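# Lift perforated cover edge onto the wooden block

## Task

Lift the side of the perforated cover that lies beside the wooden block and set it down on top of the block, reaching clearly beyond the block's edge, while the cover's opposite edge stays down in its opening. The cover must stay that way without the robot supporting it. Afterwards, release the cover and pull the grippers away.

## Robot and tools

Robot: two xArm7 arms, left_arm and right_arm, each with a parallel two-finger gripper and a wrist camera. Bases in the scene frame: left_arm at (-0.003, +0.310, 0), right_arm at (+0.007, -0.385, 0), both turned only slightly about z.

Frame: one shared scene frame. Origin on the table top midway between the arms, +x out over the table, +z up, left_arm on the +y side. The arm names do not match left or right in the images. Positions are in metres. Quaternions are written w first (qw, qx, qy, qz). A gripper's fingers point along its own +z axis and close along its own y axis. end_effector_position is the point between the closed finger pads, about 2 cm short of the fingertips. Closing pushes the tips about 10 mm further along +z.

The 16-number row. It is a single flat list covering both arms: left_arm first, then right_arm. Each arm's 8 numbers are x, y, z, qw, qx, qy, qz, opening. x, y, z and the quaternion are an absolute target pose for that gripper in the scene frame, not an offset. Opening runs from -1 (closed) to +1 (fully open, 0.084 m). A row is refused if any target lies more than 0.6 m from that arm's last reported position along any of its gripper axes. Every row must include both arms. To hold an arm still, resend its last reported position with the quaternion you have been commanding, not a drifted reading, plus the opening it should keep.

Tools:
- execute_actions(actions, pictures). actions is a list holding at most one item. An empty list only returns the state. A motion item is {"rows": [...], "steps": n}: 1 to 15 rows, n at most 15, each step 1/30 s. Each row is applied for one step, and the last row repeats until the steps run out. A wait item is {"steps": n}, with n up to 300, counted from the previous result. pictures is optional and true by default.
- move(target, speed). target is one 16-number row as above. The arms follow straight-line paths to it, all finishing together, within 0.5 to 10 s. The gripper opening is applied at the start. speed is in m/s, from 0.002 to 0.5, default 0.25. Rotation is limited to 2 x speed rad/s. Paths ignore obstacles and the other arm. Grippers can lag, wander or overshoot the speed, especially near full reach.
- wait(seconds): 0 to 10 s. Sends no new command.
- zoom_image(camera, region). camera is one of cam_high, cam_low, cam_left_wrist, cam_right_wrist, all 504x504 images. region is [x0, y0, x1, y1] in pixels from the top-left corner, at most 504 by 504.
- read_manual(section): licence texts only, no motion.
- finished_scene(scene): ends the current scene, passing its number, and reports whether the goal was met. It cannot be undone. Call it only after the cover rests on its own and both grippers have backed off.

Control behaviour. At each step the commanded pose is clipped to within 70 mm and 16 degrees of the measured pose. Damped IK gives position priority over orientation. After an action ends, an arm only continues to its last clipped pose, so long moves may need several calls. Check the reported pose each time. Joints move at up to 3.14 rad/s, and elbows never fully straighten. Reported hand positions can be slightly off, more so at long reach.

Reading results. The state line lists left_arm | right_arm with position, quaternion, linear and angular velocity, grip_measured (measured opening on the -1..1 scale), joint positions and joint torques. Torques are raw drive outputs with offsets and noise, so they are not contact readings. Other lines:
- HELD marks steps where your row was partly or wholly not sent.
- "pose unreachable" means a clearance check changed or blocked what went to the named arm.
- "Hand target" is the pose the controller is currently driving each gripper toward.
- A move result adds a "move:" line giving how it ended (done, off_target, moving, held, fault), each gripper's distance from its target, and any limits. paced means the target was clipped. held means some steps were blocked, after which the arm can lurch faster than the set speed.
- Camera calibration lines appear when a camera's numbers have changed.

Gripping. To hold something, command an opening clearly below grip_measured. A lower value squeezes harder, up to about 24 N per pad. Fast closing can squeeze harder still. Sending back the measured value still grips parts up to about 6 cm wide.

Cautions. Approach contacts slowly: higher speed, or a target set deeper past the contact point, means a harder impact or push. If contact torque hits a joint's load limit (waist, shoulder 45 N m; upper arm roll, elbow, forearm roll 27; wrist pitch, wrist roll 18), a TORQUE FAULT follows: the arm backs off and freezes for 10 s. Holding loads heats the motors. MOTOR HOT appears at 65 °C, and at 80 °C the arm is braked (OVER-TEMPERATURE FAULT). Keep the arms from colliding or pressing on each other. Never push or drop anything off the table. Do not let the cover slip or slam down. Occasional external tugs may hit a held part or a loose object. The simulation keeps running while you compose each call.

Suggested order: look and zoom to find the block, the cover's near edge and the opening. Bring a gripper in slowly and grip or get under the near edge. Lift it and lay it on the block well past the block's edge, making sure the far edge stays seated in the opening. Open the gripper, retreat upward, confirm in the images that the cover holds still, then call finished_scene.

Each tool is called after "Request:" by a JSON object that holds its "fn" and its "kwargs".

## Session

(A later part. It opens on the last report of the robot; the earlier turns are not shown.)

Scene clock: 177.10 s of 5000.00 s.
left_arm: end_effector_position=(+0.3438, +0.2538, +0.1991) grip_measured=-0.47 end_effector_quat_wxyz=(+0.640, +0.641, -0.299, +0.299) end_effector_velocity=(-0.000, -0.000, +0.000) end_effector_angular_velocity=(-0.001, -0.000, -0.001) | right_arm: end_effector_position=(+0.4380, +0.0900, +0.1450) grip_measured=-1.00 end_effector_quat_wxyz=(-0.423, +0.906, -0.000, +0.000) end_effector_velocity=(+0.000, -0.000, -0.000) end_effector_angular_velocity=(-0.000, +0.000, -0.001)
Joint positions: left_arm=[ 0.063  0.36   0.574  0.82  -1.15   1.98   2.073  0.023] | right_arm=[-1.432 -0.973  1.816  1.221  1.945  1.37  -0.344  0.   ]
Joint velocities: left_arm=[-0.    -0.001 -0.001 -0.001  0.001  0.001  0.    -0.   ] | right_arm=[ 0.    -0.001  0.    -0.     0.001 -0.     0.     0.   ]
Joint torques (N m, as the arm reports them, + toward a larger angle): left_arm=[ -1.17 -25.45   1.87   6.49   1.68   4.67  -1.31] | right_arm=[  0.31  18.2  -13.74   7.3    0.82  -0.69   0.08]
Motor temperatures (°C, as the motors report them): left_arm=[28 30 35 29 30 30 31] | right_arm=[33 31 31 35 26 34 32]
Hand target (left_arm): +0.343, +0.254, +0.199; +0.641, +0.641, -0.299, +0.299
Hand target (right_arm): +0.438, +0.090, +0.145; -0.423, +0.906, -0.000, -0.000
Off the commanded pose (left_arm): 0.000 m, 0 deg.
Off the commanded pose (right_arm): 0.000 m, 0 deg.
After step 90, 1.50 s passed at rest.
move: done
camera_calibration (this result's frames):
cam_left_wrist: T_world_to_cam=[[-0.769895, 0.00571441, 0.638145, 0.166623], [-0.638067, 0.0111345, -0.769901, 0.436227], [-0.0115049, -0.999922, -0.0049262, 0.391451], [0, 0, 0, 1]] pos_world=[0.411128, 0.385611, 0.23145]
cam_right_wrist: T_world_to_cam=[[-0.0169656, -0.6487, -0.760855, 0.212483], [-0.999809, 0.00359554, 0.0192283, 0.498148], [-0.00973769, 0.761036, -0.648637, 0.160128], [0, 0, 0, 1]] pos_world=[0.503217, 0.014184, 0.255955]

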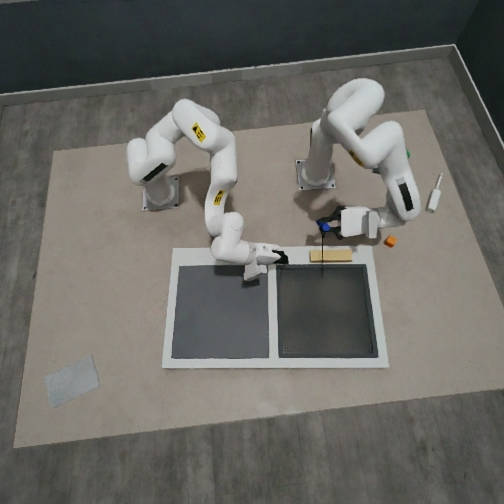

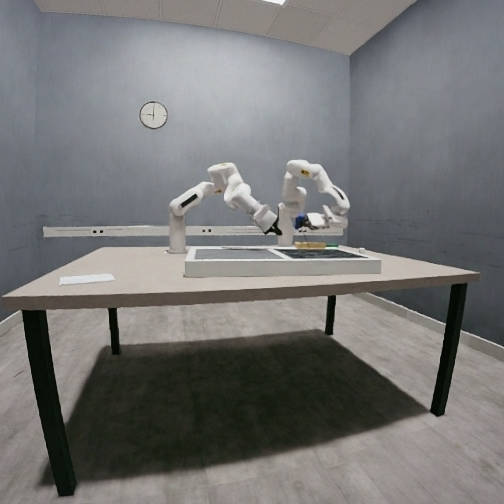

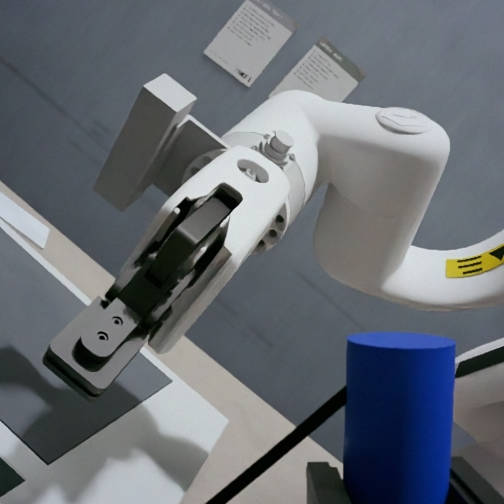

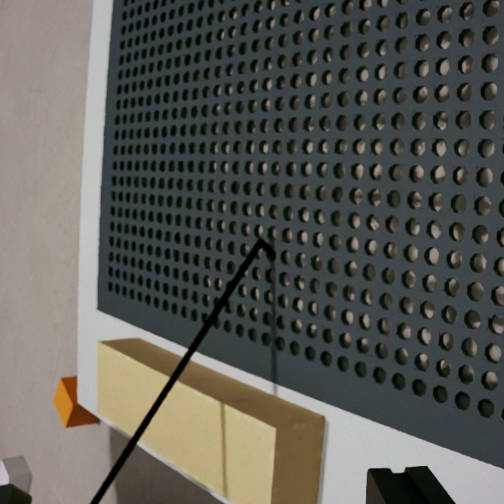

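Request:
{"fn": "move", "kwargs": {"target": [0.3337,0.2533,0.1852,0.6243,0.6243,-0.332,0.332,-1,0.438,0.09,0.145,-0.4226,0.9063,0,0,-1], "speed": 0.02}}

Request:
{"fn": "move", "kwargs": {"target": [0.3218,0.2533,0.1671,0.6061,0.6061,-0.3642,0.3642,-1,0.438,0.09,0.145,-0.4226,0.9063,0,0,-1], "speed": 0.02}}

Request:
{"fn": "zoom_image", "kwargs": {"camera": "cam_right_wrist", "region": [220, 200, 320, 300]}}

Scene clock: 200.27 s of 5000.00 s.
left_arm: end_effector_position=(+0.3336, +0.2532, +0.1852) grip_measured=-0.47 end_effector_quat_wxyz=(+0.625, +0.624, -0.332, +0.332) end_effector_velocity=(-0.000, -0.001, -0.000) end_effector_angular_velocity=(-0.000, -0.004, -0.002) | right_arm: end_effector_position=(+0.4380, +0.0900, +0.1450) grip_measured=-1.00 end_effector_quat_wxyz=(-0.423, +0.906, -0.000, +0.000) end_effector_velocity=(+0.001, -0.000, +0.001) end_effector_angular_velocity=(+0.001, -0.001, -0.002)
Joint positions: left_arm=[ 0.075  0.384  0.566  0.799 -1.134  1.972  2.225  0.023] | right_arm=[-1.432 -0.973  1.816  1.221  1.945  1.37  -0.344  0.   ]
Joint velocities: left_arm=[-0.     0.    -0.002  0.     0.    -0.     0.004  0.   ] | right_arm=[-0.001 -0.    -0.001  0.001  0.001 -0.001  0.     0.   ]
Joint torques (N m, as the arm reports them, + toward a larger angle): left_arm=[ -0.73 -24.99   2.31   9.43  -0.59   1.89  -0.58] | right_arm=[  0.37  17.89 -13.48   7.67   0.59  -0.59  -0.07]
Motor temperatures (°C, as the motors report them): left_arm=[28 31 35 29 30 31 31] | right_arm=[33 31 31 35 26 34 32]
Hand target (left_arm): +0.334, +0.253, +0.185; +0.624, +0.624, -0.332, +0.332
Hand target (right_arm): +0.438, +0.090, +0.145; -0.423, +0.906, -0.000, +0.000
Off the commanded pose (left_arm): 0.000 m, 0 deg.
Off the commanded pose (right_arm): 0.000 m, 0 deg.
After step 90, 17.33 s passed at rest.
move: done
camera_calibration (this result's frames):
cam_left_wrist: T_world_to_cam=[[-0.83224, 0.00754807, 0.554365, 0.203528], [-0.554284, 0.0104991, -0.832261, 0.402815], [-0.0121023, -0.999916, -0.00455399, 0.390835], [0, 0, 0, 1]] pos_world=[0.397388, 0.385037, 0.224199]
cam_right_wrist: T_world_to_cam=[[-0.0169655, -0.6487, -0.760855, 0.212483], [-0.999809, 0.00359537, 0.0192282, 0.498148], [-0.00973779, 0.761036, -0.648637, 0.160128], [0, 0, 0, 1]] pos_world=[0.503217, 0.014184, 0.255955]

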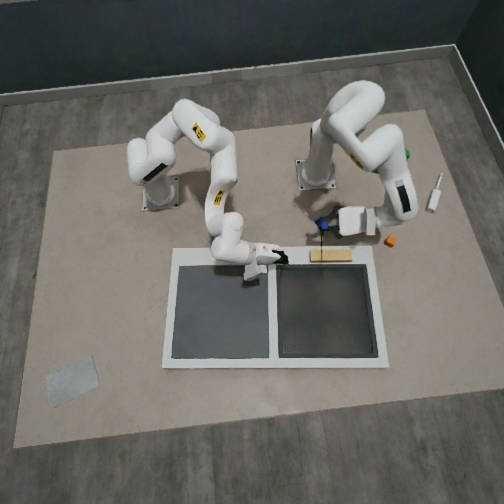

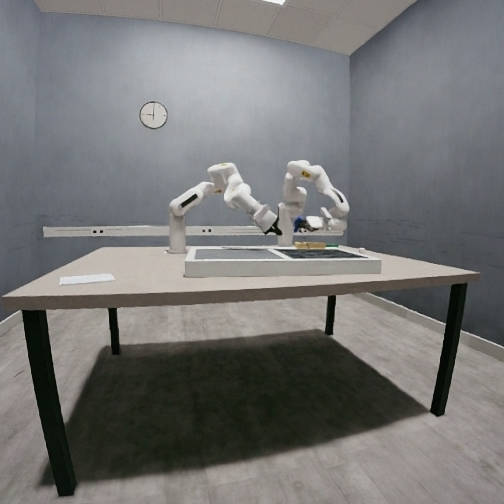

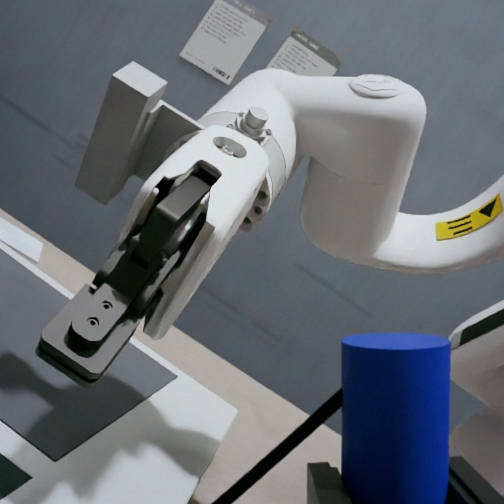

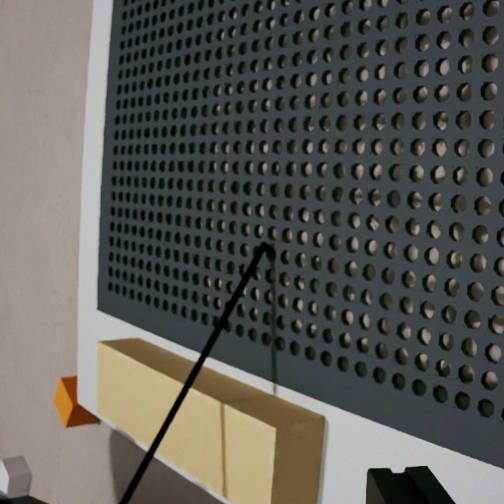

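Scene clock: 203.13 s of 5000.00 s.
left_arm: end_effector_position=(+0.3220, +0.2534, +0.1670) grip_measured=-0.47 end_effector_quat_wxyz=(+0.606, +0.606, -0.364, +0.364) end_effector_velocity=(-0.000, +0.000, -0.000) end_effector_angular_velocity=(-0.000, -0.003, -0.000) | right_arm: end_effector_position=(+0.4380, +0.0900, +0.1450) grip_measured=-1.00 end_effector_quat_wxyz=(-0.423, +0.906, +0.000, -0.000) end_effector_velocity=(+0.001, -0.000, +0.001) end_effector_angular_velocity=(+0.002, -0.001, -0.002)
Joint positions: left_arm=[ 0.093  0.421  0.555  0.778 -1.118  1.959  2.391  0.023] | right_arm=[-1.432 -0.973  1.816  1.221  1.945  1.37  -0.344  0.   ]
Joint velocities: left_arm=[ 0.001  0.    -0.001 -0.     0.     0.     0.004 -0.   ] | right_arm=[-0.001  0.001 -0.001  0.     0.001 -0.    -0.     0.   ]
Joint torques (N m, as the arm reports them, + toward a larger angle): left_arm=[ -0.22 -25.34   2.52   9.36  -0.87   1.81  -0.57] | right_arm=[  0.26  18.18 -13.42   7.55   0.73  -0.58  -0.02]
Motor temperatures (°C, as the motors report them): left_arm=[28 31 35 29 30 31 31] | right_arm=[33 31 31 35 26 34 32]
Hand target (left_arm): +0.322, +0.253, +0.167; +0.606, +0.606, -0.364, +0.364
Hand target (right_arm): +0.438, +0.090, +0.145; -0.423, +0.906, +0.000, +0.000
Off the commanded pose (left_arm): 0.000 m, 0 deg.
Off the commanded pose (right_arm): 0.000 m, 0 deg.
move: done
camera_calibration (this result's frames):
cam_left_wrist: T_world_to_cam=[[-0.885808, 0.00654987, 0.464005, 0.236567], [-0.463925, 0.0108439, -0.885808, 0.360972], [-0.0108335, -0.99992, -0.00656695, 0.390702], [0, 0, 0, 1]] pos_world=[0.38125, 0.385207, 0.212549]
cam_right_wrist: T_world_to_cam=[[-0.0169655, -0.6487, -0.760855, 0.212483], [-0.999809, 0.00359517, 0.0192284, 0.498148], [-0.00973808, 0.761036, -0.648637, 0.160128], [0, 0, 0, 1]] pos_world=[0.503217, 0.0141842, 0.255955]

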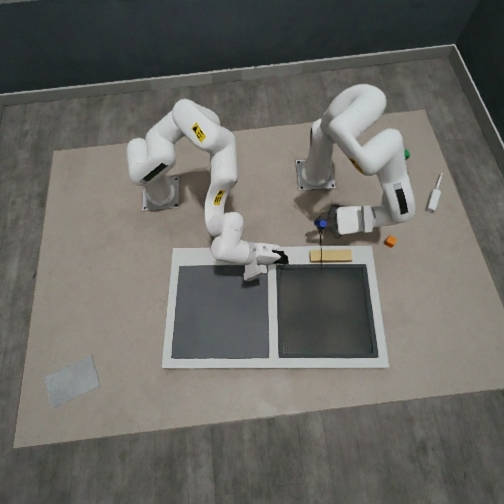

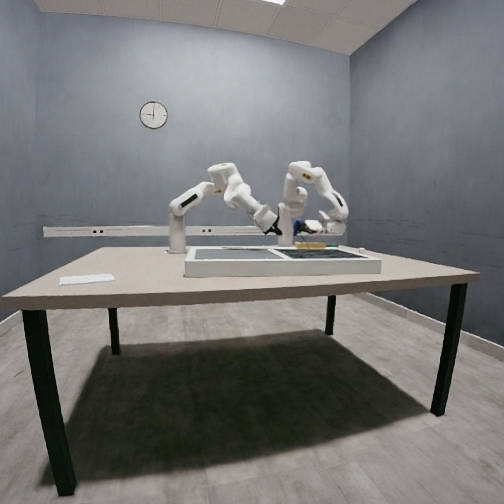

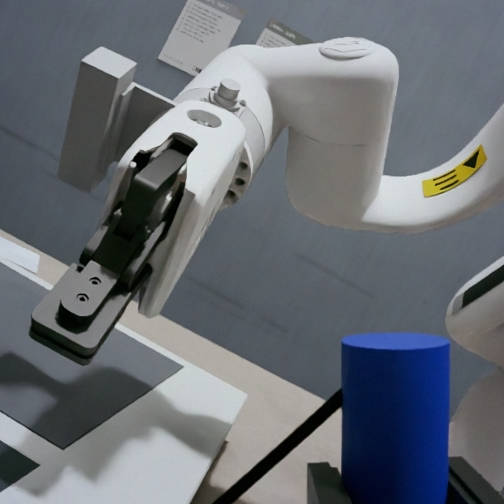

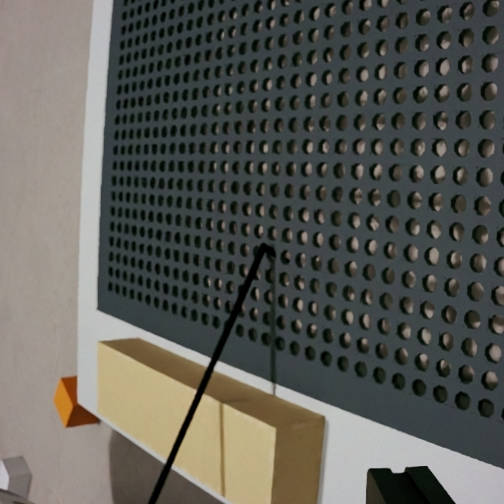

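Region (220, 200, 320, 300) of cam_right_wrist's 504x504 image, scaled by 5.040, with more detail than that image has.

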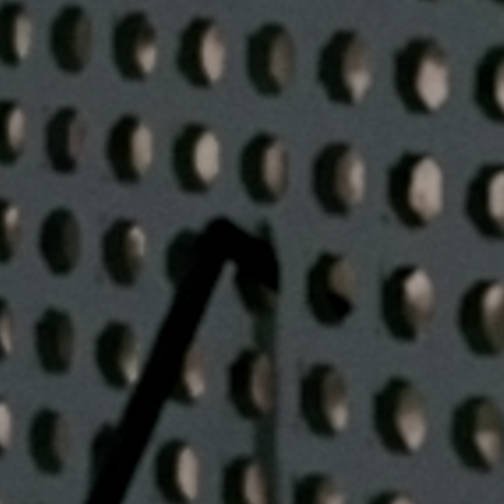

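Request:
{"fn": "move", "kwargs": {"target": [0.3205,0.2533,0.1671,0.6061,0.6061,-0.3642,0.3642,-1,0.438,0.09,0.145,-0.4226,0.9063,0,0,-1], "speed": 0.005}}

Request:
{"fn": "move", "kwargs": {"target": [0.3186,0.2533,0.1635,0.6061,0.6061,-0.3642,0.3642,-1,0.438,0.09,0.145,-0.4226,0.9063,0,0,-1], "speed": 0.005}}

Request:
{"fn": "zoom_image", "kwargs": {"camera": "cam_right_wrist", "region": [220, 200, 320, 300]}}

Scene clock: 208.13 s of 5000.00 s.
left_arm: end_effector_position=(+0.3206, +0.2533, +0.1671) grip_measured=-0.47 end_effector_quat_wxyz=(+0.606, +0.606, -0.364, +0.364) end_effector_velocity=(-0.001, -0.001, -0.000) end_effector_angular_velocity=(-0.001, +0.001, -0.003) | right_arm: end_effector_position=(+0.4380, +0.0900, +0.1450) grip_measured=-1.00 end_effector_quat_wxyz=(-0.423, +0.906, +0.000, -0.000) end_effector_velocity=(+0.000, -0.001, -0.000) end_effector_angular_velocity=(-0.000, +0.000, -0.001)
Joint positions: left_arm=[ 0.093  0.419  0.556  0.775 -1.115  1.959  2.393  0.023] | right_arm=[-1.432 -0.973  1.816  1.221  1.945  1.37  -0.344  0.   ]
Joint velocities: left_arm=[-0.     0.    -0.002 -0.001  0.001  0.    -0.    -0.   ] | right_arm=[-0.001  0.    -0.    -0.    -0.     0.     0.     0.   ]
Joint torques (N m, as the arm reports them, + toward a larger angle): left_arm=[ -0.68 -25.26   2.13   7.55   0.23   2.82  -0.77] | right_arm=[  0.63  17.66 -13.68   7.7    1.06  -0.64   0.08]
Motor temperatures (°C, as the motors report them): left_arm=[28 31 35 29 30 31 31] | right_arm=[33 31 31 35 26 34 32]
Hand target (left_arm): +0.321, +0.253, +0.167; +0.606, +0.606, -0.364, +0.364
Hand target (right_arm): +0.438, +0.090, +0.145; -0.423, +0.906, -0.000, -0.000
Off the commanded pose (left_arm): 0.000 m, 0 deg.
Off the commanded pose (right_arm): 0.000 m, 0 deg.
After step 90, 1.30 s passed at rest.
move: done
camera_calibration (this result's frames):
cam_left_wrist: T_world_to_cam=[[-0.885915, 0.00692685, 0.463796, 0.23523], [-0.463714, 0.0107661, -0.885919, 0.360353], [-0.0111299, -0.999918, -0.00632575, 0.39071], [0, 0, 0, 1]] pos_world=[0.379843, 0.385169, 0.212617]
cam_right_wrist: T_world_to_cam=[[-0.0169654, -0.6487, -0.760855, 0.212483], [-0.999809, 0.00359516, 0.0192284, 0.498148], [-0.00973804, 0.761036, -0.648637, 0.160128], [0, 0, 0, 1]] pos_world=[0.503217, 0.0141842, 0.255955]

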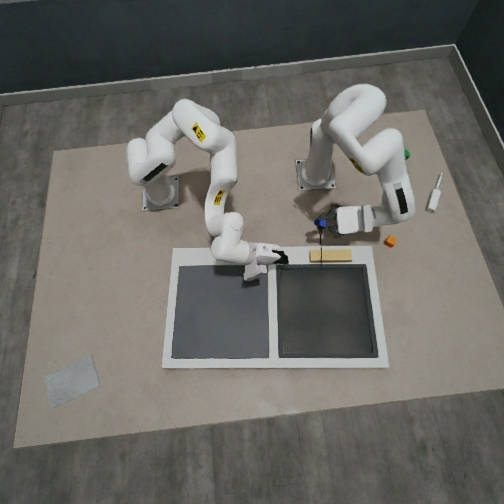

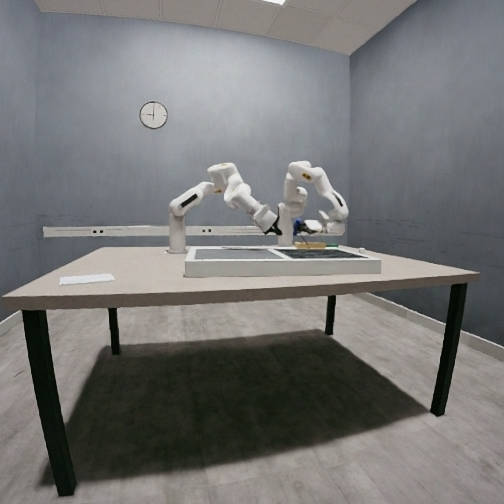

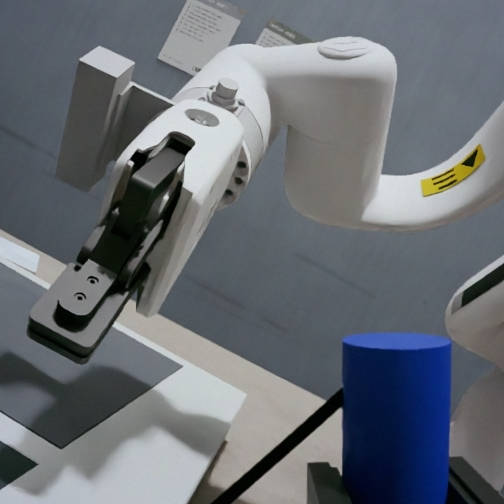

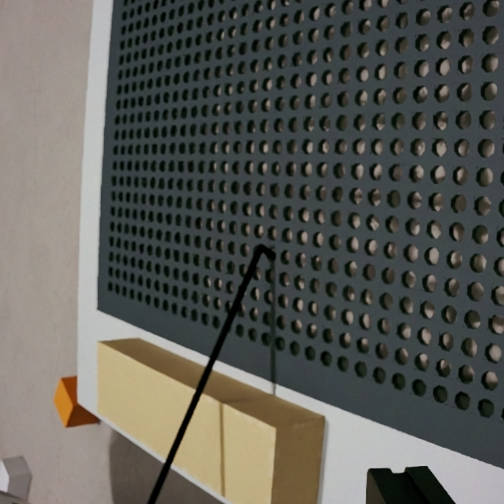

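Scene clock: 209.17 s of 5000.00 s.
left_arm: end_effector_position=(+0.3186, +0.2533, +0.1635) grip_measured=-0.47 end_effector_quat_wxyz=(+0.606, +0.606, -0.364, +0.364) end_effector_velocity=(+0.000, +0.001, -0.000) end_effector_angular_velocity=(+0.001, -0.000, +0.001) | right_arm: end_effector_position=(+0.4380, +0.0900, +0.1450) grip_measured=-1.00 end_effector_quat_wxyz=(-0.423, +0.906, +0.000, -0.000) end_effector_velocity=(+0.000, -0.000, +0.000) end_effector_angular_velocity=(+0.000, +0.000, +0.000)
Joint positions: left_arm=[ 0.095  0.428  0.555  0.772 -1.113  1.957  2.404  0.023] | right_arm=[-1.432 -0.973  1.816  1.221  1.945  1.37  -0.344  0.   ]
Joint velocities: left_arm=[ 0.001  0.     0.001  0.     0.     0.     0.    -0.   ] | right_arm=[-0.     0.001  0.     0.    -0.001 -0.    -0.     0.   ]
Joint torques (N m, as the arm reports them, + toward a larger angle): left_arm=[ -0.76 -25.25   2.12   7.33   0.3    2.87  -0.82] | right_arm=[  0.15  17.88 -13.37   7.73   0.89  -0.54   0.03]
Motor temperatures (°C, as the motors report them): left_arm=[28 31 35 29 30 31 31] | right_arm=[33 31 31 35 26 34 32]
Hand target (left_arm): +0.319, +0.253, +0.163; +0.606, +0.606, -0.364, +0.364
Hand target (right_arm): +0.438, +0.090, +0.145; -0.423, +0.906, -0.000, -0.000
Off the commanded pose (left_arm): 0.000 m, 0 deg.
Off the commanded pose (right_arm): 0.000 m, 0 deg.
move: done
camera_calibration (this result's frames):
cam_left_wrist: T_world_to_cam=[[-0.885843, 0.00702009, 0.463933, 0.235115], [-0.463851, 0.0107128, -0.885848, 0.35632], [-0.0111887, -0.999918, -0.00623357, 0.390645], [0, 0, 0, 1]] pos_world=[0.377925, 0.385145, 0.209003]
cam_right_wrist: T_world_to_cam=[[-0.0169652, -0.6487, -0.760855, 0.212483], [-0.999809, 0.00359502, 0.0192282, 0.498148], [-0.00973802, 0.761036, -0.648637, 0.160128], [0, 0, 0, 1]] pos_world=[0.503217, 0.0141842, 0.255955]

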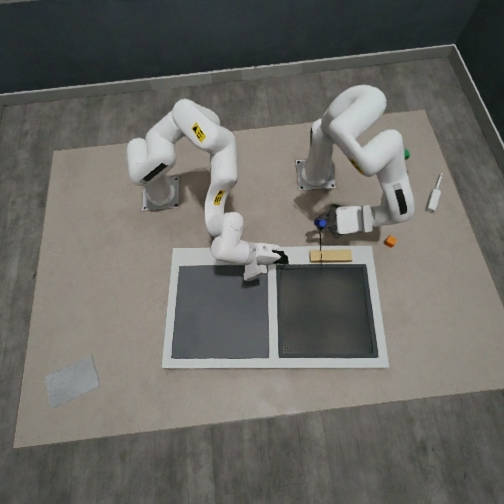

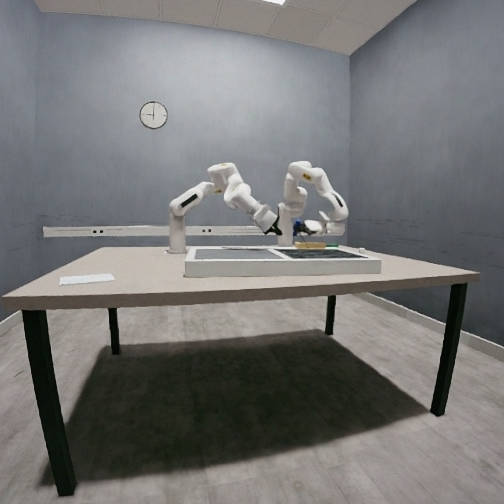

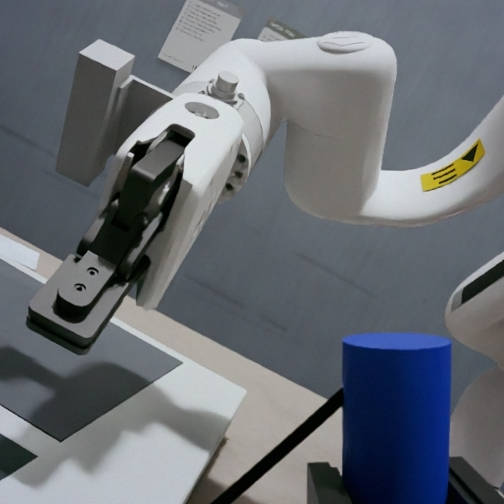

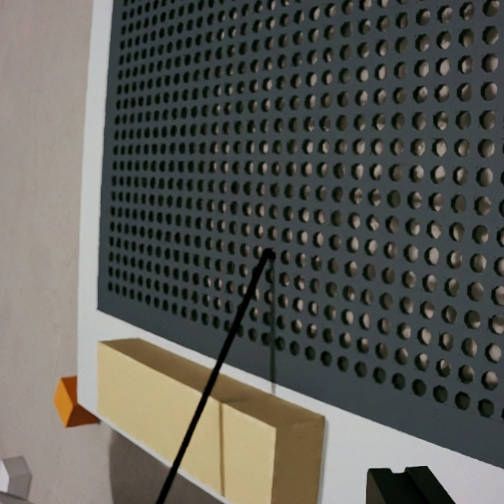

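Region (220, 200, 320, 300) of cam_right_wrist's 504x504 image, scaled by 5.040, with more detail than that image has.

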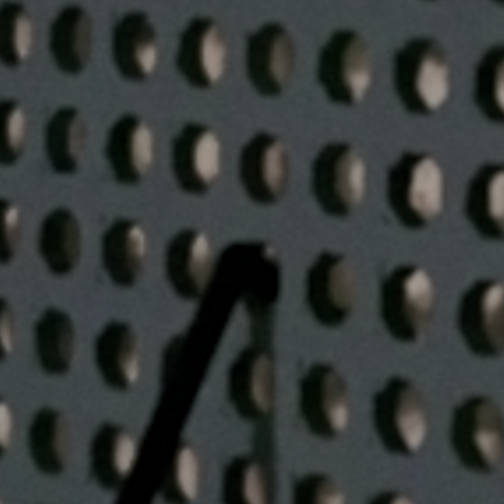

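Request:
{"fn": "move", "kwargs": {"target": [0.3315,0.2533,0.1828,0.6272,0.6272,-0.3265,0.3265,-1,0.438,0.09,0.145,-0.4226,0.9063,0,0,-1], "speed": 0.02}}

Request:
{"fn": "zoom_image", "kwargs": {"camera": "cam_right_wrist", "region": [220, 200, 320, 300]}}

Scene clock: 220.50 s of 5000.00 s.
left_arm: end_effector_position=(+0.3314, +0.2533, +0.1828) grip_measured=-0.47 end_effector_quat_wxyz=(+0.627, +0.627, -0.327, +0.327) end_effector_velocity=(-0.000, +0.000, -0.000) end_effector_angular_velocity=(-0.000, +0.004, +0.001) | right_arm: end_effector_position=(+0.4380, +0.0900, +0.1450) grip_measured=-1.00 end_effector_quat_wxyz=(-0.423, +0.906, +0.000, -0.000) end_effector_velocity=(-0.000, +0.001, +0.000) end_effector_angular_velocity=(+0.001, -0.000, +0.001)
Joint positions: left_arm=[ 0.075  0.388  0.568  0.794 -1.131  1.97   2.218  0.023] | right_arm=[-1.432 -0.973  1.816  1.221  1.945  1.37  -0.344  0.   ]
Joint velocities: left_arm=[-0.     0.     0.001 -0.    -0.     0.    -0.004  0.   ] | right_arm=[ 0.001 -0.    -0.     0.     0.001  0.     0.     0.   ]
Joint torques (N m, as the arm reports them, + toward a larger angle): left_arm=[ -0.82 -25.17   2.05   8.17   0.3    2.75  -0.7 ] | right_arm=[  0.69  17.99 -13.55   7.54   1.05  -0.62   0.07]
Motor temperatures (°C, as the motors report them): left_arm=[28 30 35 29 30 30 31] | right_arm=[33 31 31 35 26 34 32]
Hand target (left_arm): +0.331, +0.253, +0.183; +0.627, +0.627, -0.327, +0.326
Hand target (right_arm): +0.438, +0.090, +0.145; -0.423, +0.906, -0.000, -0.000
Off the commanded pose (left_arm): 0.000 m, 0 deg.
Off the commanded pose (right_arm): 0.000 m, 0 deg.
After step 90, 5.07 s passed at rest.
move: done
camera_calibration (this result's frames):
cam_left_wrist: T_world_to_cam=[[-0.822777, 0.00712514, 0.56832, 0.197478], [-0.568237, 0.0108814, -0.822793, 0.402358], [-0.0120466, -0.999915, -0.00490419, 0.390961], [0, 0, 0, 1]] pos_world=[0.395825, 0.385143, 0.220743]
cam_right_wrist: T_world_to_cam=[[-0.0169654, -0.6487, -0.760855, 0.212483], [-0.999809, 0.00359519, 0.0192284, 0.498148], [-0.00973801, 0.761036, -0.648637, 0.160128], [0, 0, 0, 1]] pos_world=[0.503217, 0.0141842, 0.255955]

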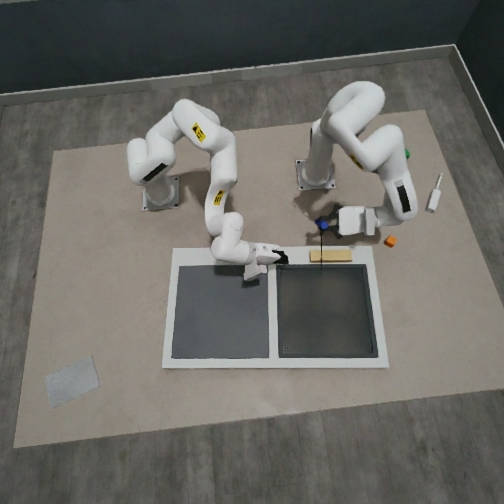

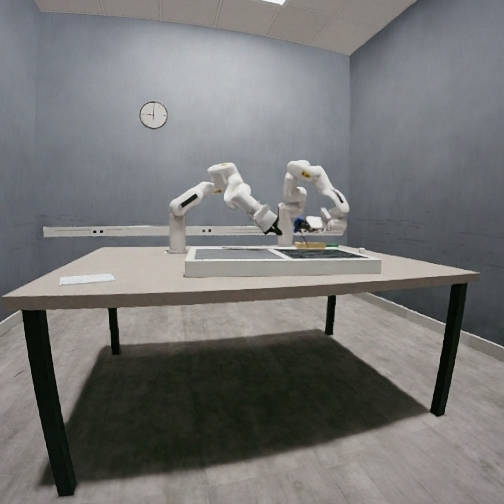

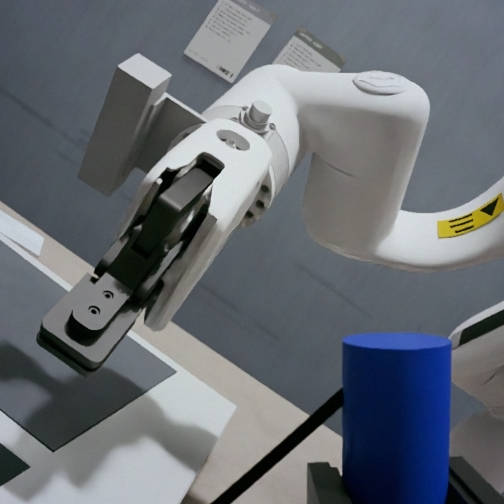

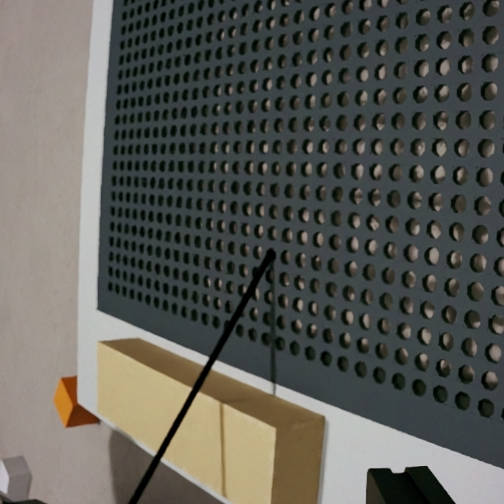

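Region (220, 200, 320, 300) of cam_right_wrist's 504x504 image, scaled by 5.040, with more detail than that image has.

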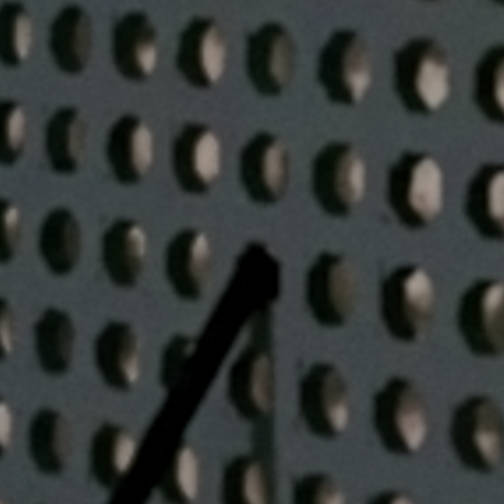

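Request:
{"fn": "move", "kwargs": {"target": [0.3473,0.2533,0.2017,0.646,0.646,-0.2876,0.2876,-1,0.438,0.09,0.145,-0.4226,0.9063,0,0,-1], "speed": 0.03}}

Request:
{"fn": "move", "kwargs": {"target": [0.3654,0.2533,0.2185,0.6623,0.6623,-0.2476,0.2476,-1,0.438,0.09,0.145,-0.4226,0.9063,0,0,-1], "speed": 0.03}}

Request:
{"fn": "zoom_image", "kwargs": {"camera": "cam_right_wrist", "region": [220, 200, 320, 300]}}

Scene clock: 226.70 s of 5000.00 s.
left_arm: end_effector_position=(+0.3472, +0.2533, +0.2017) grip_measured=-0.47 end_effector_quat_wxyz=(+0.646, +0.646, -0.288, +0.288) end_effector_velocity=(-0.000, -0.000, -0.000) end_effector_angular_velocity=(-0.000, +0.007, -0.000) | right_arm: end_effector_position=(+0.4380, +0.0900, +0.1450) grip_measured=-1.00 end_effector_quat_wxyz=(-0.423, +0.906, +0.000, -0.000) end_effector_velocity=(+0.000, -0.000, +0.000) end_effector_angular_velocity=(+0.001, +0.000, -0.000)
Joint positions: left_arm=[ 0.058  0.361  0.575  0.829 -1.157  1.984  2.028  0.023] | right_arm=[-1.432 -0.973  1.816  1.221  1.945  1.37  -0.344  0.   ]
Joint velocities: left_arm=[-0.001  0.     0.001 -0.001 -0.     0.    -0.006 -0.   ] | right_arm=[-0.001  0.     0.     0.001  0.     0.001  0.     0.   ]
Joint torques (N m, as the arm reports them, + toward a larger angle): left_arm=[ -0.9  -25.54   2.03   8.81   0.24   2.81  -0.74] | right_arm=[  0.58  17.55 -13.42   7.47   0.61  -0.7   -0.02]
Motor temperatures (°C, as the motors report them): left_arm=[28 30 35 29 30 30 31] | right_arm=[33 31 31 35 26 34 32]
Hand target (left_arm): +0.347, +0.253, +0.202; +0.646, +0.646, -0.288, +0.288
Hand target (right_arm): +0.438, +0.090, +0.145; -0.423, +0.906, -0.000, -0.000
Off the commanded pose (left_arm): 0.000 m, 0 deg.
Off the commanded pose (right_arm): 0.000 m, 0 deg.
After step 90, 0.93 s passed at rest.
move: done
camera_calibration (this result's frames):
cam_left_wrist: T_world_to_cam=[[-0.74741, 0.00710626, 0.664325, 0.154203], [-0.664245, 0.0108805, -0.747436, 0.445014], [-0.0125397, -0.999916, -0.00341193, 0.391117], [0, 0, 0, 1]] pos_world=[0.415756, 0.385146, 0.231513]
cam_right_wrist: T_world_to_cam=[[-0.0169653, -0.6487, -0.760855, 0.212483], [-0.999809, 0.00359507, 0.0192283, 0.498148], [-0.00973805, 0.761036, -0.648637, 0.160128], [0, 0, 0, 1]] pos_world=[0.503217, 0.0141842, 0.255955]

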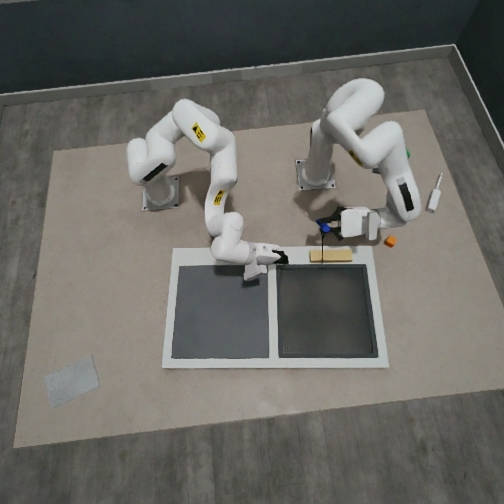

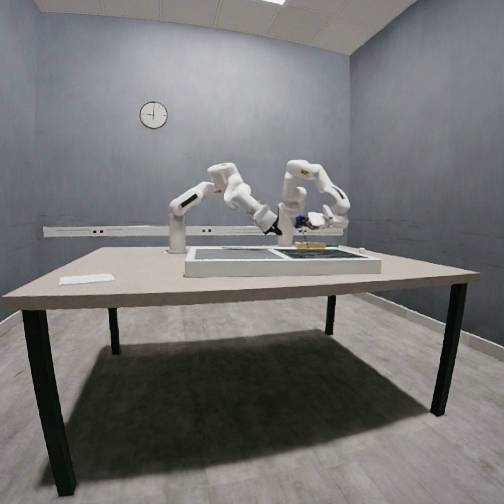

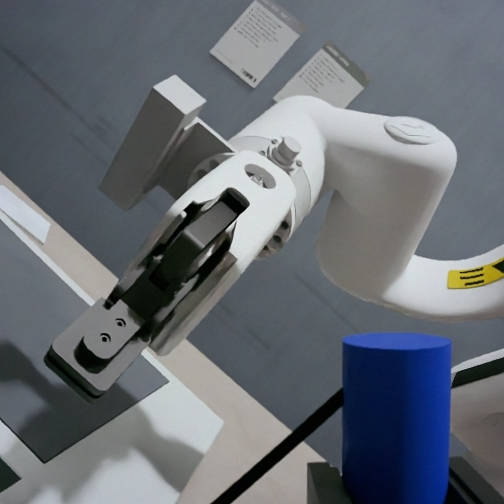

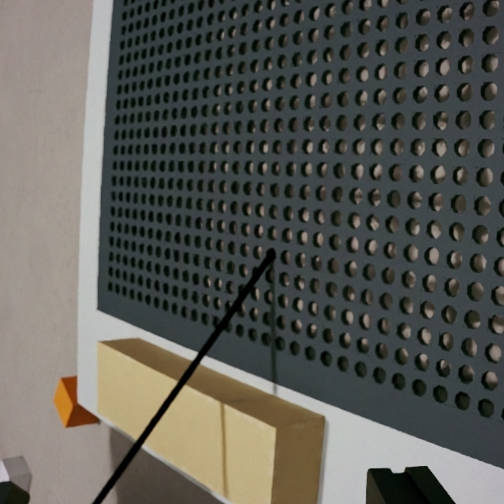

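Scene clock: 228.97 s of 5000.00 s.
left_arm: end_effector_position=(+0.3653, +0.2533, +0.2185) grip_measured=-0.47 end_effector_quat_wxyz=(+0.662, +0.662, -0.248, +0.248) end_effector_velocity=(+0.000, -0.000, -0.000) end_effector_angular_velocity=(-0.000, +0.006, -0.000) | right_arm: end_effector_position=(+0.4380, +0.0900, +0.1450) grip_measured=-1.00 end_effector_quat_wxyz=(-0.423, +0.906, +0.000, -0.000) end_effector_velocity=(-0.001, +0.001, -0.001) end_effector_angular_velocity=(-0.000, +0.001, +0.002)
Joint positions: left_arm=[ 0.044  0.35   0.576  0.876 -1.19   1.997  1.843  0.023] | right_arm=[-1.432 -0.973  1.816  1.221  1.945  1.37  -0.344  0.   ]
Joint velocities: left_arm=[-0.001  0.     0.    -0.    -0.001  0.    -0.006 -0.   ] | right_arm=[ 0.001  0.     0.001  0.    -0.    -0.    -0.     0.   ]
Joint torques (N m, as the arm reports them, + toward a larger angle): left_arm=[ -0.8  -25.86   2.     9.66  -0.13   2.71  -0.71] | right_arm=[  0.49  18.03 -13.45   7.35   0.85  -0.87  -0.05]
Motor temperatures (°C, as the motors report them): left_arm=[28 30 35 29 30 30 31] | right_arm=[33 31 31 35 26 34 32]
Hand target (left_arm): +0.365, +0.253, +0.219; +0.662, +0.662, -0.248, +0.248
Hand target (right_arm): +0.438, +0.090, +0.145; -0.423, +0.906, -0.000, -0.000
Off the commanded pose (left_arm): 0.000 m, 0 deg.
Off the commanded pose (right_arm): 0.000 m, 0 deg.
move: done
camera_calibration (this result's frames):
cam_left_wrist: T_world_to_cam=[[-0.660863, 0.00708645, 0.750473, 0.106133], [-0.750397, 0.0108613, -0.660898, 0.482171], [-0.0128345, -0.999916, -0.00186019, 0.391171], [0, 0, 0, 1]] pos_world=[0.436979, 0.385149, 0.239744]
cam_right_wrist: T_world_to_cam=[[-0.0169652, -0.6487, -0.760855, 0.212483], [-0.999809, 0.00359502, 0.0192282, 0.498148], [-0.00973803, 0.761036, -0.648637, 0.160128], [0, 0, 0, 1]] pos_world=[0.503217, 0.0141842, 0.255955]

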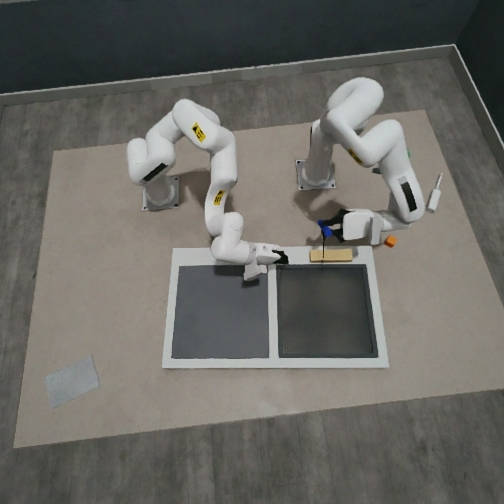

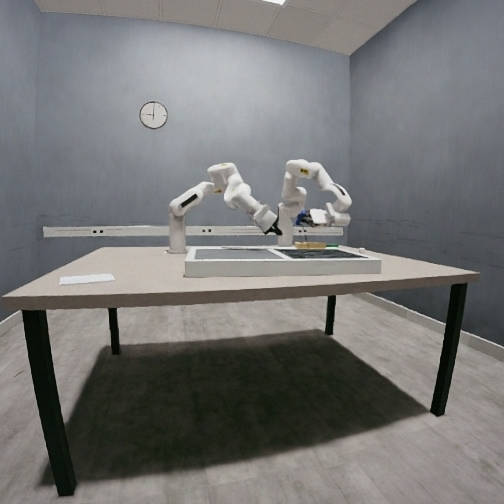

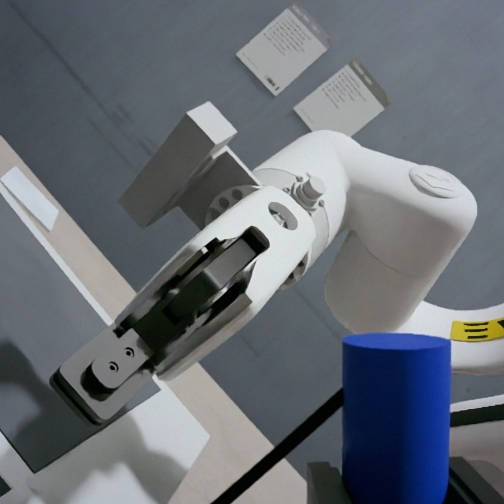

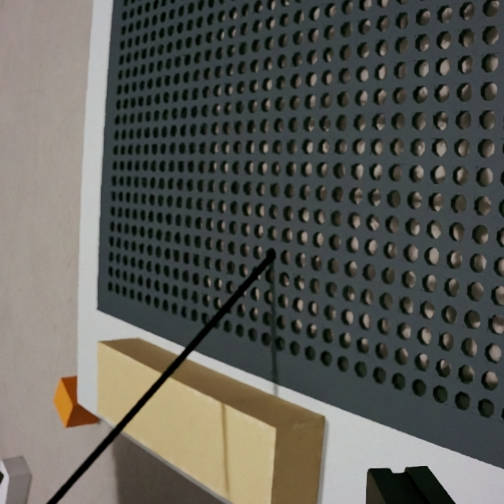

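Region (220, 200, 320, 300) of cam_right_wrist's 504x504 image, scaled by 5.040, with more detail than that image has.

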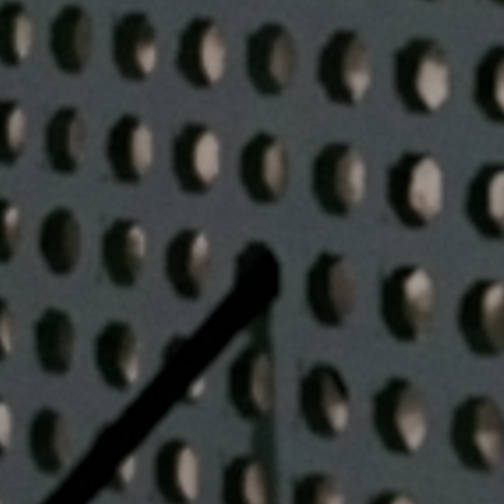

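Request:
{"fn": "move", "kwargs": {"target": [0.3925,0.2533,0.2359,0.6797,0.6797,-0.1949,0.1949,-1,0.438,0.09,0.145,-0.4226,0.9063,0,0,-1], "speed": 0.03}}

Request:
{"fn": "move", "kwargs": {"target": [0.4797,0.2533,0.2644,0.7061,0.7061,-0.037,0.037,-1,0.438,0.06,0.165,-0.4226,0.9063,0,0,-1], "speed": 0.04}}

Scene clock: 236.77 s of 5000.00 s.
left_arm: end_effector_position=(+0.3924, +0.2533, +0.2359) grip_measured=-0.47 end_effector_quat_wxyz=(+0.680, +0.680, -0.195, +0.195) end_effector_velocity=(+0.000, +0.000, +0.000) end_effector_angular_velocity=(-0.001, +0.005, +0.001) | right_arm: end_effector_position=(+0.4380, +0.0900, +0.1450) grip_measured=-1.00 end_effector_quat_wxyz=(-0.423, +0.906, +0.000, +0.000) end_effector_velocity=(-0.000, -0.000, -0.000) end_effector_angular_velocity=(-0.001, +0.000, +0.000)
Joint positions: left_arm=[ 0.031  0.365  0.571  0.956 -1.241  2.015  1.611  0.023] | right_arm=[-1.432 -0.973  1.816  1.221  1.945  1.37  -0.344  0.   ]
Joint velocities: left_arm=[ 0.001  0.    -0.001  0.001 -0.001  0.    -0.006  0.   ] | right_arm=[ 0. -0.  0.  0. -0.  0. -0.  0.]
Joint torques (N m, as the arm reports them, + toward a larger angle): left_arm=[ -0.93 -27.57   2.19  10.38  -0.13   2.68  -0.8 ] | right_arm=[  0.66  17.88 -13.51   7.9    0.93  -0.63  -0.06]
Motor temperatures (°C, as the motors report them): left_arm=[28 30 35 29 30 30 31] | right_arm=[33 31 31 35 26 34 32]
Hand target (left_arm): +0.392, +0.253, +0.236; +0.680, +0.680, -0.195, +0.195
Hand target (right_arm): +0.438, +0.090, +0.145; -0.423, +0.906, -0.000, -0.000
Off the commanded pose (left_arm): 0.000 m, 0 deg.
Off the commanded pose (right_arm): 0.000 m, 0 deg.
After step 90, 1.97 s passed at rest.
move: done
camera_calibration (this result's frames):
cam_left_wrist: T_world_to_cam=[[-0.535373, 0.00707922, 0.844586, 0.0395155], [-0.844516, 0.0108533, -0.53542, 0.521344], [-0.0129569, -0.999916, 0.000167976, 0.391129], [0, 0, 0, 1]] pos_world=[0.466507, 0.385158, 0.245698]
cam_right_wrist: T_world_to_cam=[[-0.0169652, -0.6487, -0.760855, 0.212483], [-0.999809, 0.00359511, 0.0192282, 0.498148], [-0.00973794, 0.761036, -0.648637, 0.160128], [0, 0, 0, 1]] pos_world=[0.503217, 0.0141842, 0.255955]

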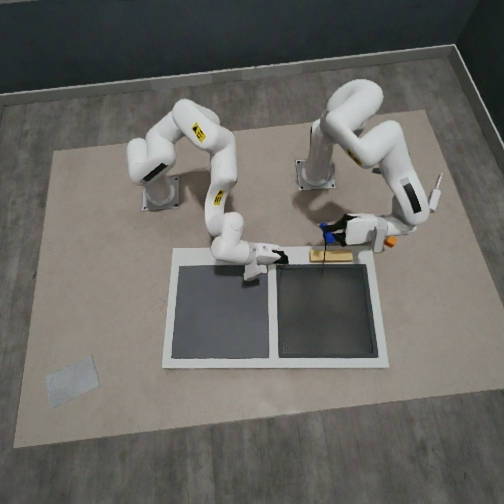

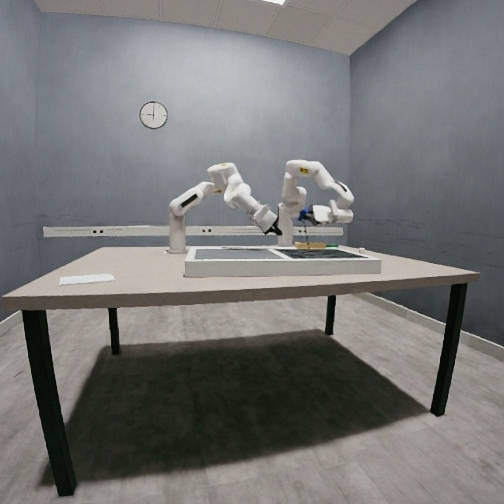

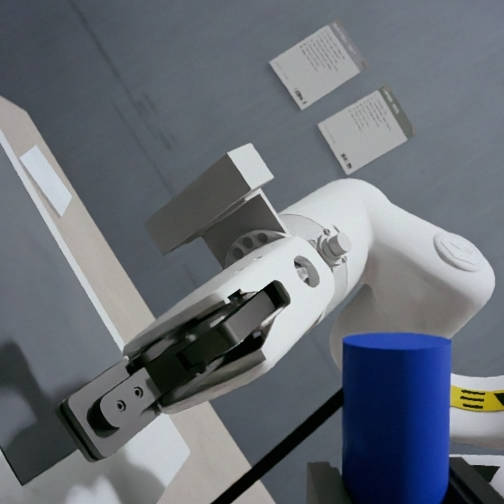

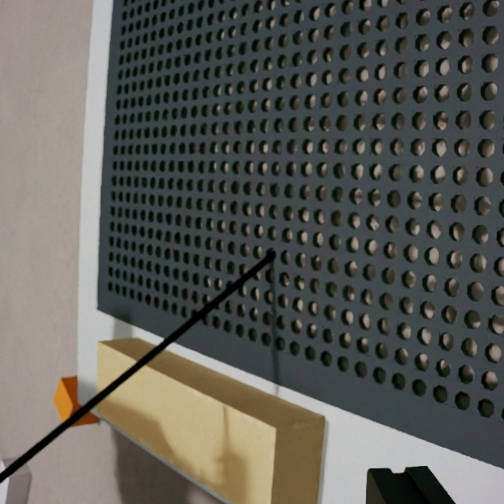

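Scene clock: 242.67 s of 5000.00 s.
left_arm: end_effector_position=(+0.4795, +0.2534, +0.2646) grip_measured=-0.47 end_effector_quat_wxyz=(+0.706, +0.706, -0.037, +0.037) end_effector_velocity=(+0.001, +0.001, +0.000) end_effector_angular_velocity=(+0.000, +0.006, +0.002) | right_arm: end_effector_position=(+0.4379, +0.0601, +0.1650) grip_measured=-1.00 end_effector_quat_wxyz=(-0.423, +0.906, -0.000, -0.000) end_effector_velocity=(-0.000, -0.000, -0.000) end_effector_angular_velocity=(-0.001, +0.001, +0.000)
Joint positions: left_arm=[ 0.036  0.515  0.531  1.254 -1.407  2.06   0.974  0.023] | right_arm=[-1.412 -0.921  1.75   1.158  1.885  1.413 -0.367  0.   ]
Joint velocities: left_arm=[ 0.002  0.002  0.001  0.003 -0.002  0.001 -0.007  0.   ] | right_arm=[-0.    -0.     0.    -0.    -0.001  0.001 -0.     0.   ]
Joint torques (N m, as the arm reports them, + toward a larger angle): left_arm=[ -1.17 -33.46   3.    11.81  -0.41   2.38  -0.79] | right_arm=[  0.4   16.01 -13.18   8.19   1.03  -0.54   0.06]
Motor temperatures (°C, as the motors report them): left_arm=[28 31 35 29 30 30 31] | right_arm=[33 31 31 35 26 34 32]
Hand target (left_arm): +0.480, +0.253, +0.265; +0.706, +0.706, -0.037, +0.037
Hand target (right_arm): +0.438, +0.060, +0.165; -0.423, +0.906, -0.000, -0.000
Off the commanded pose (left_arm): 0.000 m, 0 deg.
Off the commanded pose (right_arm): 0.000 m, 0 deg.
move: done
camera_calibration (this result's frames):
cam_left_wrist: T_world_to_cam=[[-0.110984, 0.00703603, 0.993797, -0.180986], [-0.993755, 0.0108844, -0.111056, 0.569528], [-0.0115983, -0.999916, 0.0057841, 0.390204], [0, 0, 0, 1]] pos_world=[0.55041, 0.385246, 0.240856]
cam_right_wrist: T_world_to_cam=[[-0.0171564, -0.648616, -0.760923, 0.208403], [-0.999805, 0.00365269, 0.0194289, 0.49775], [-0.00982247, 0.761107, -0.648552, 0.195936], [0, 0, 0, 1]] pos_world=[0.503153, -0.0157731, 0.275983]

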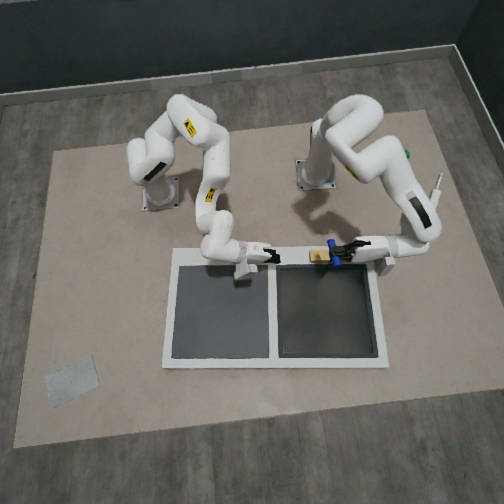

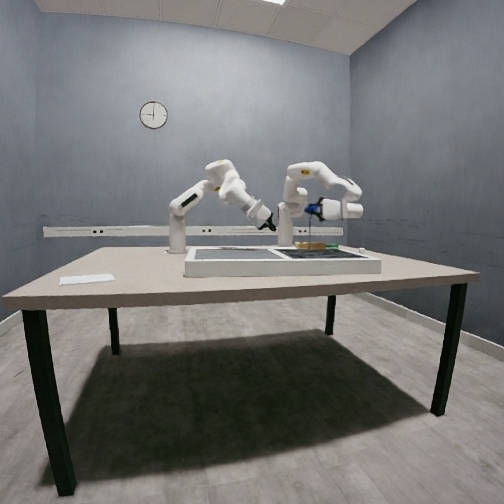

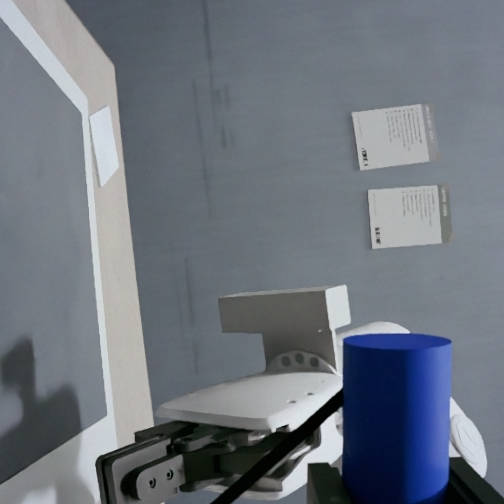

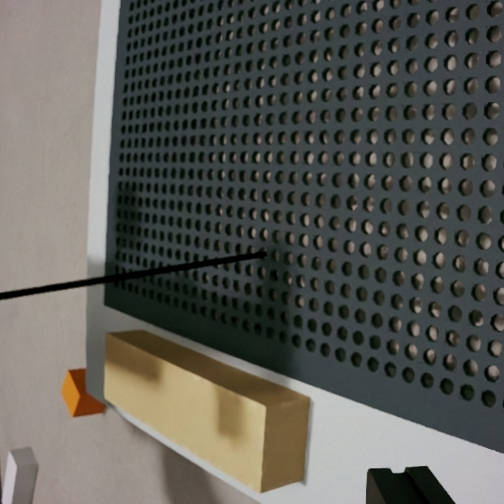

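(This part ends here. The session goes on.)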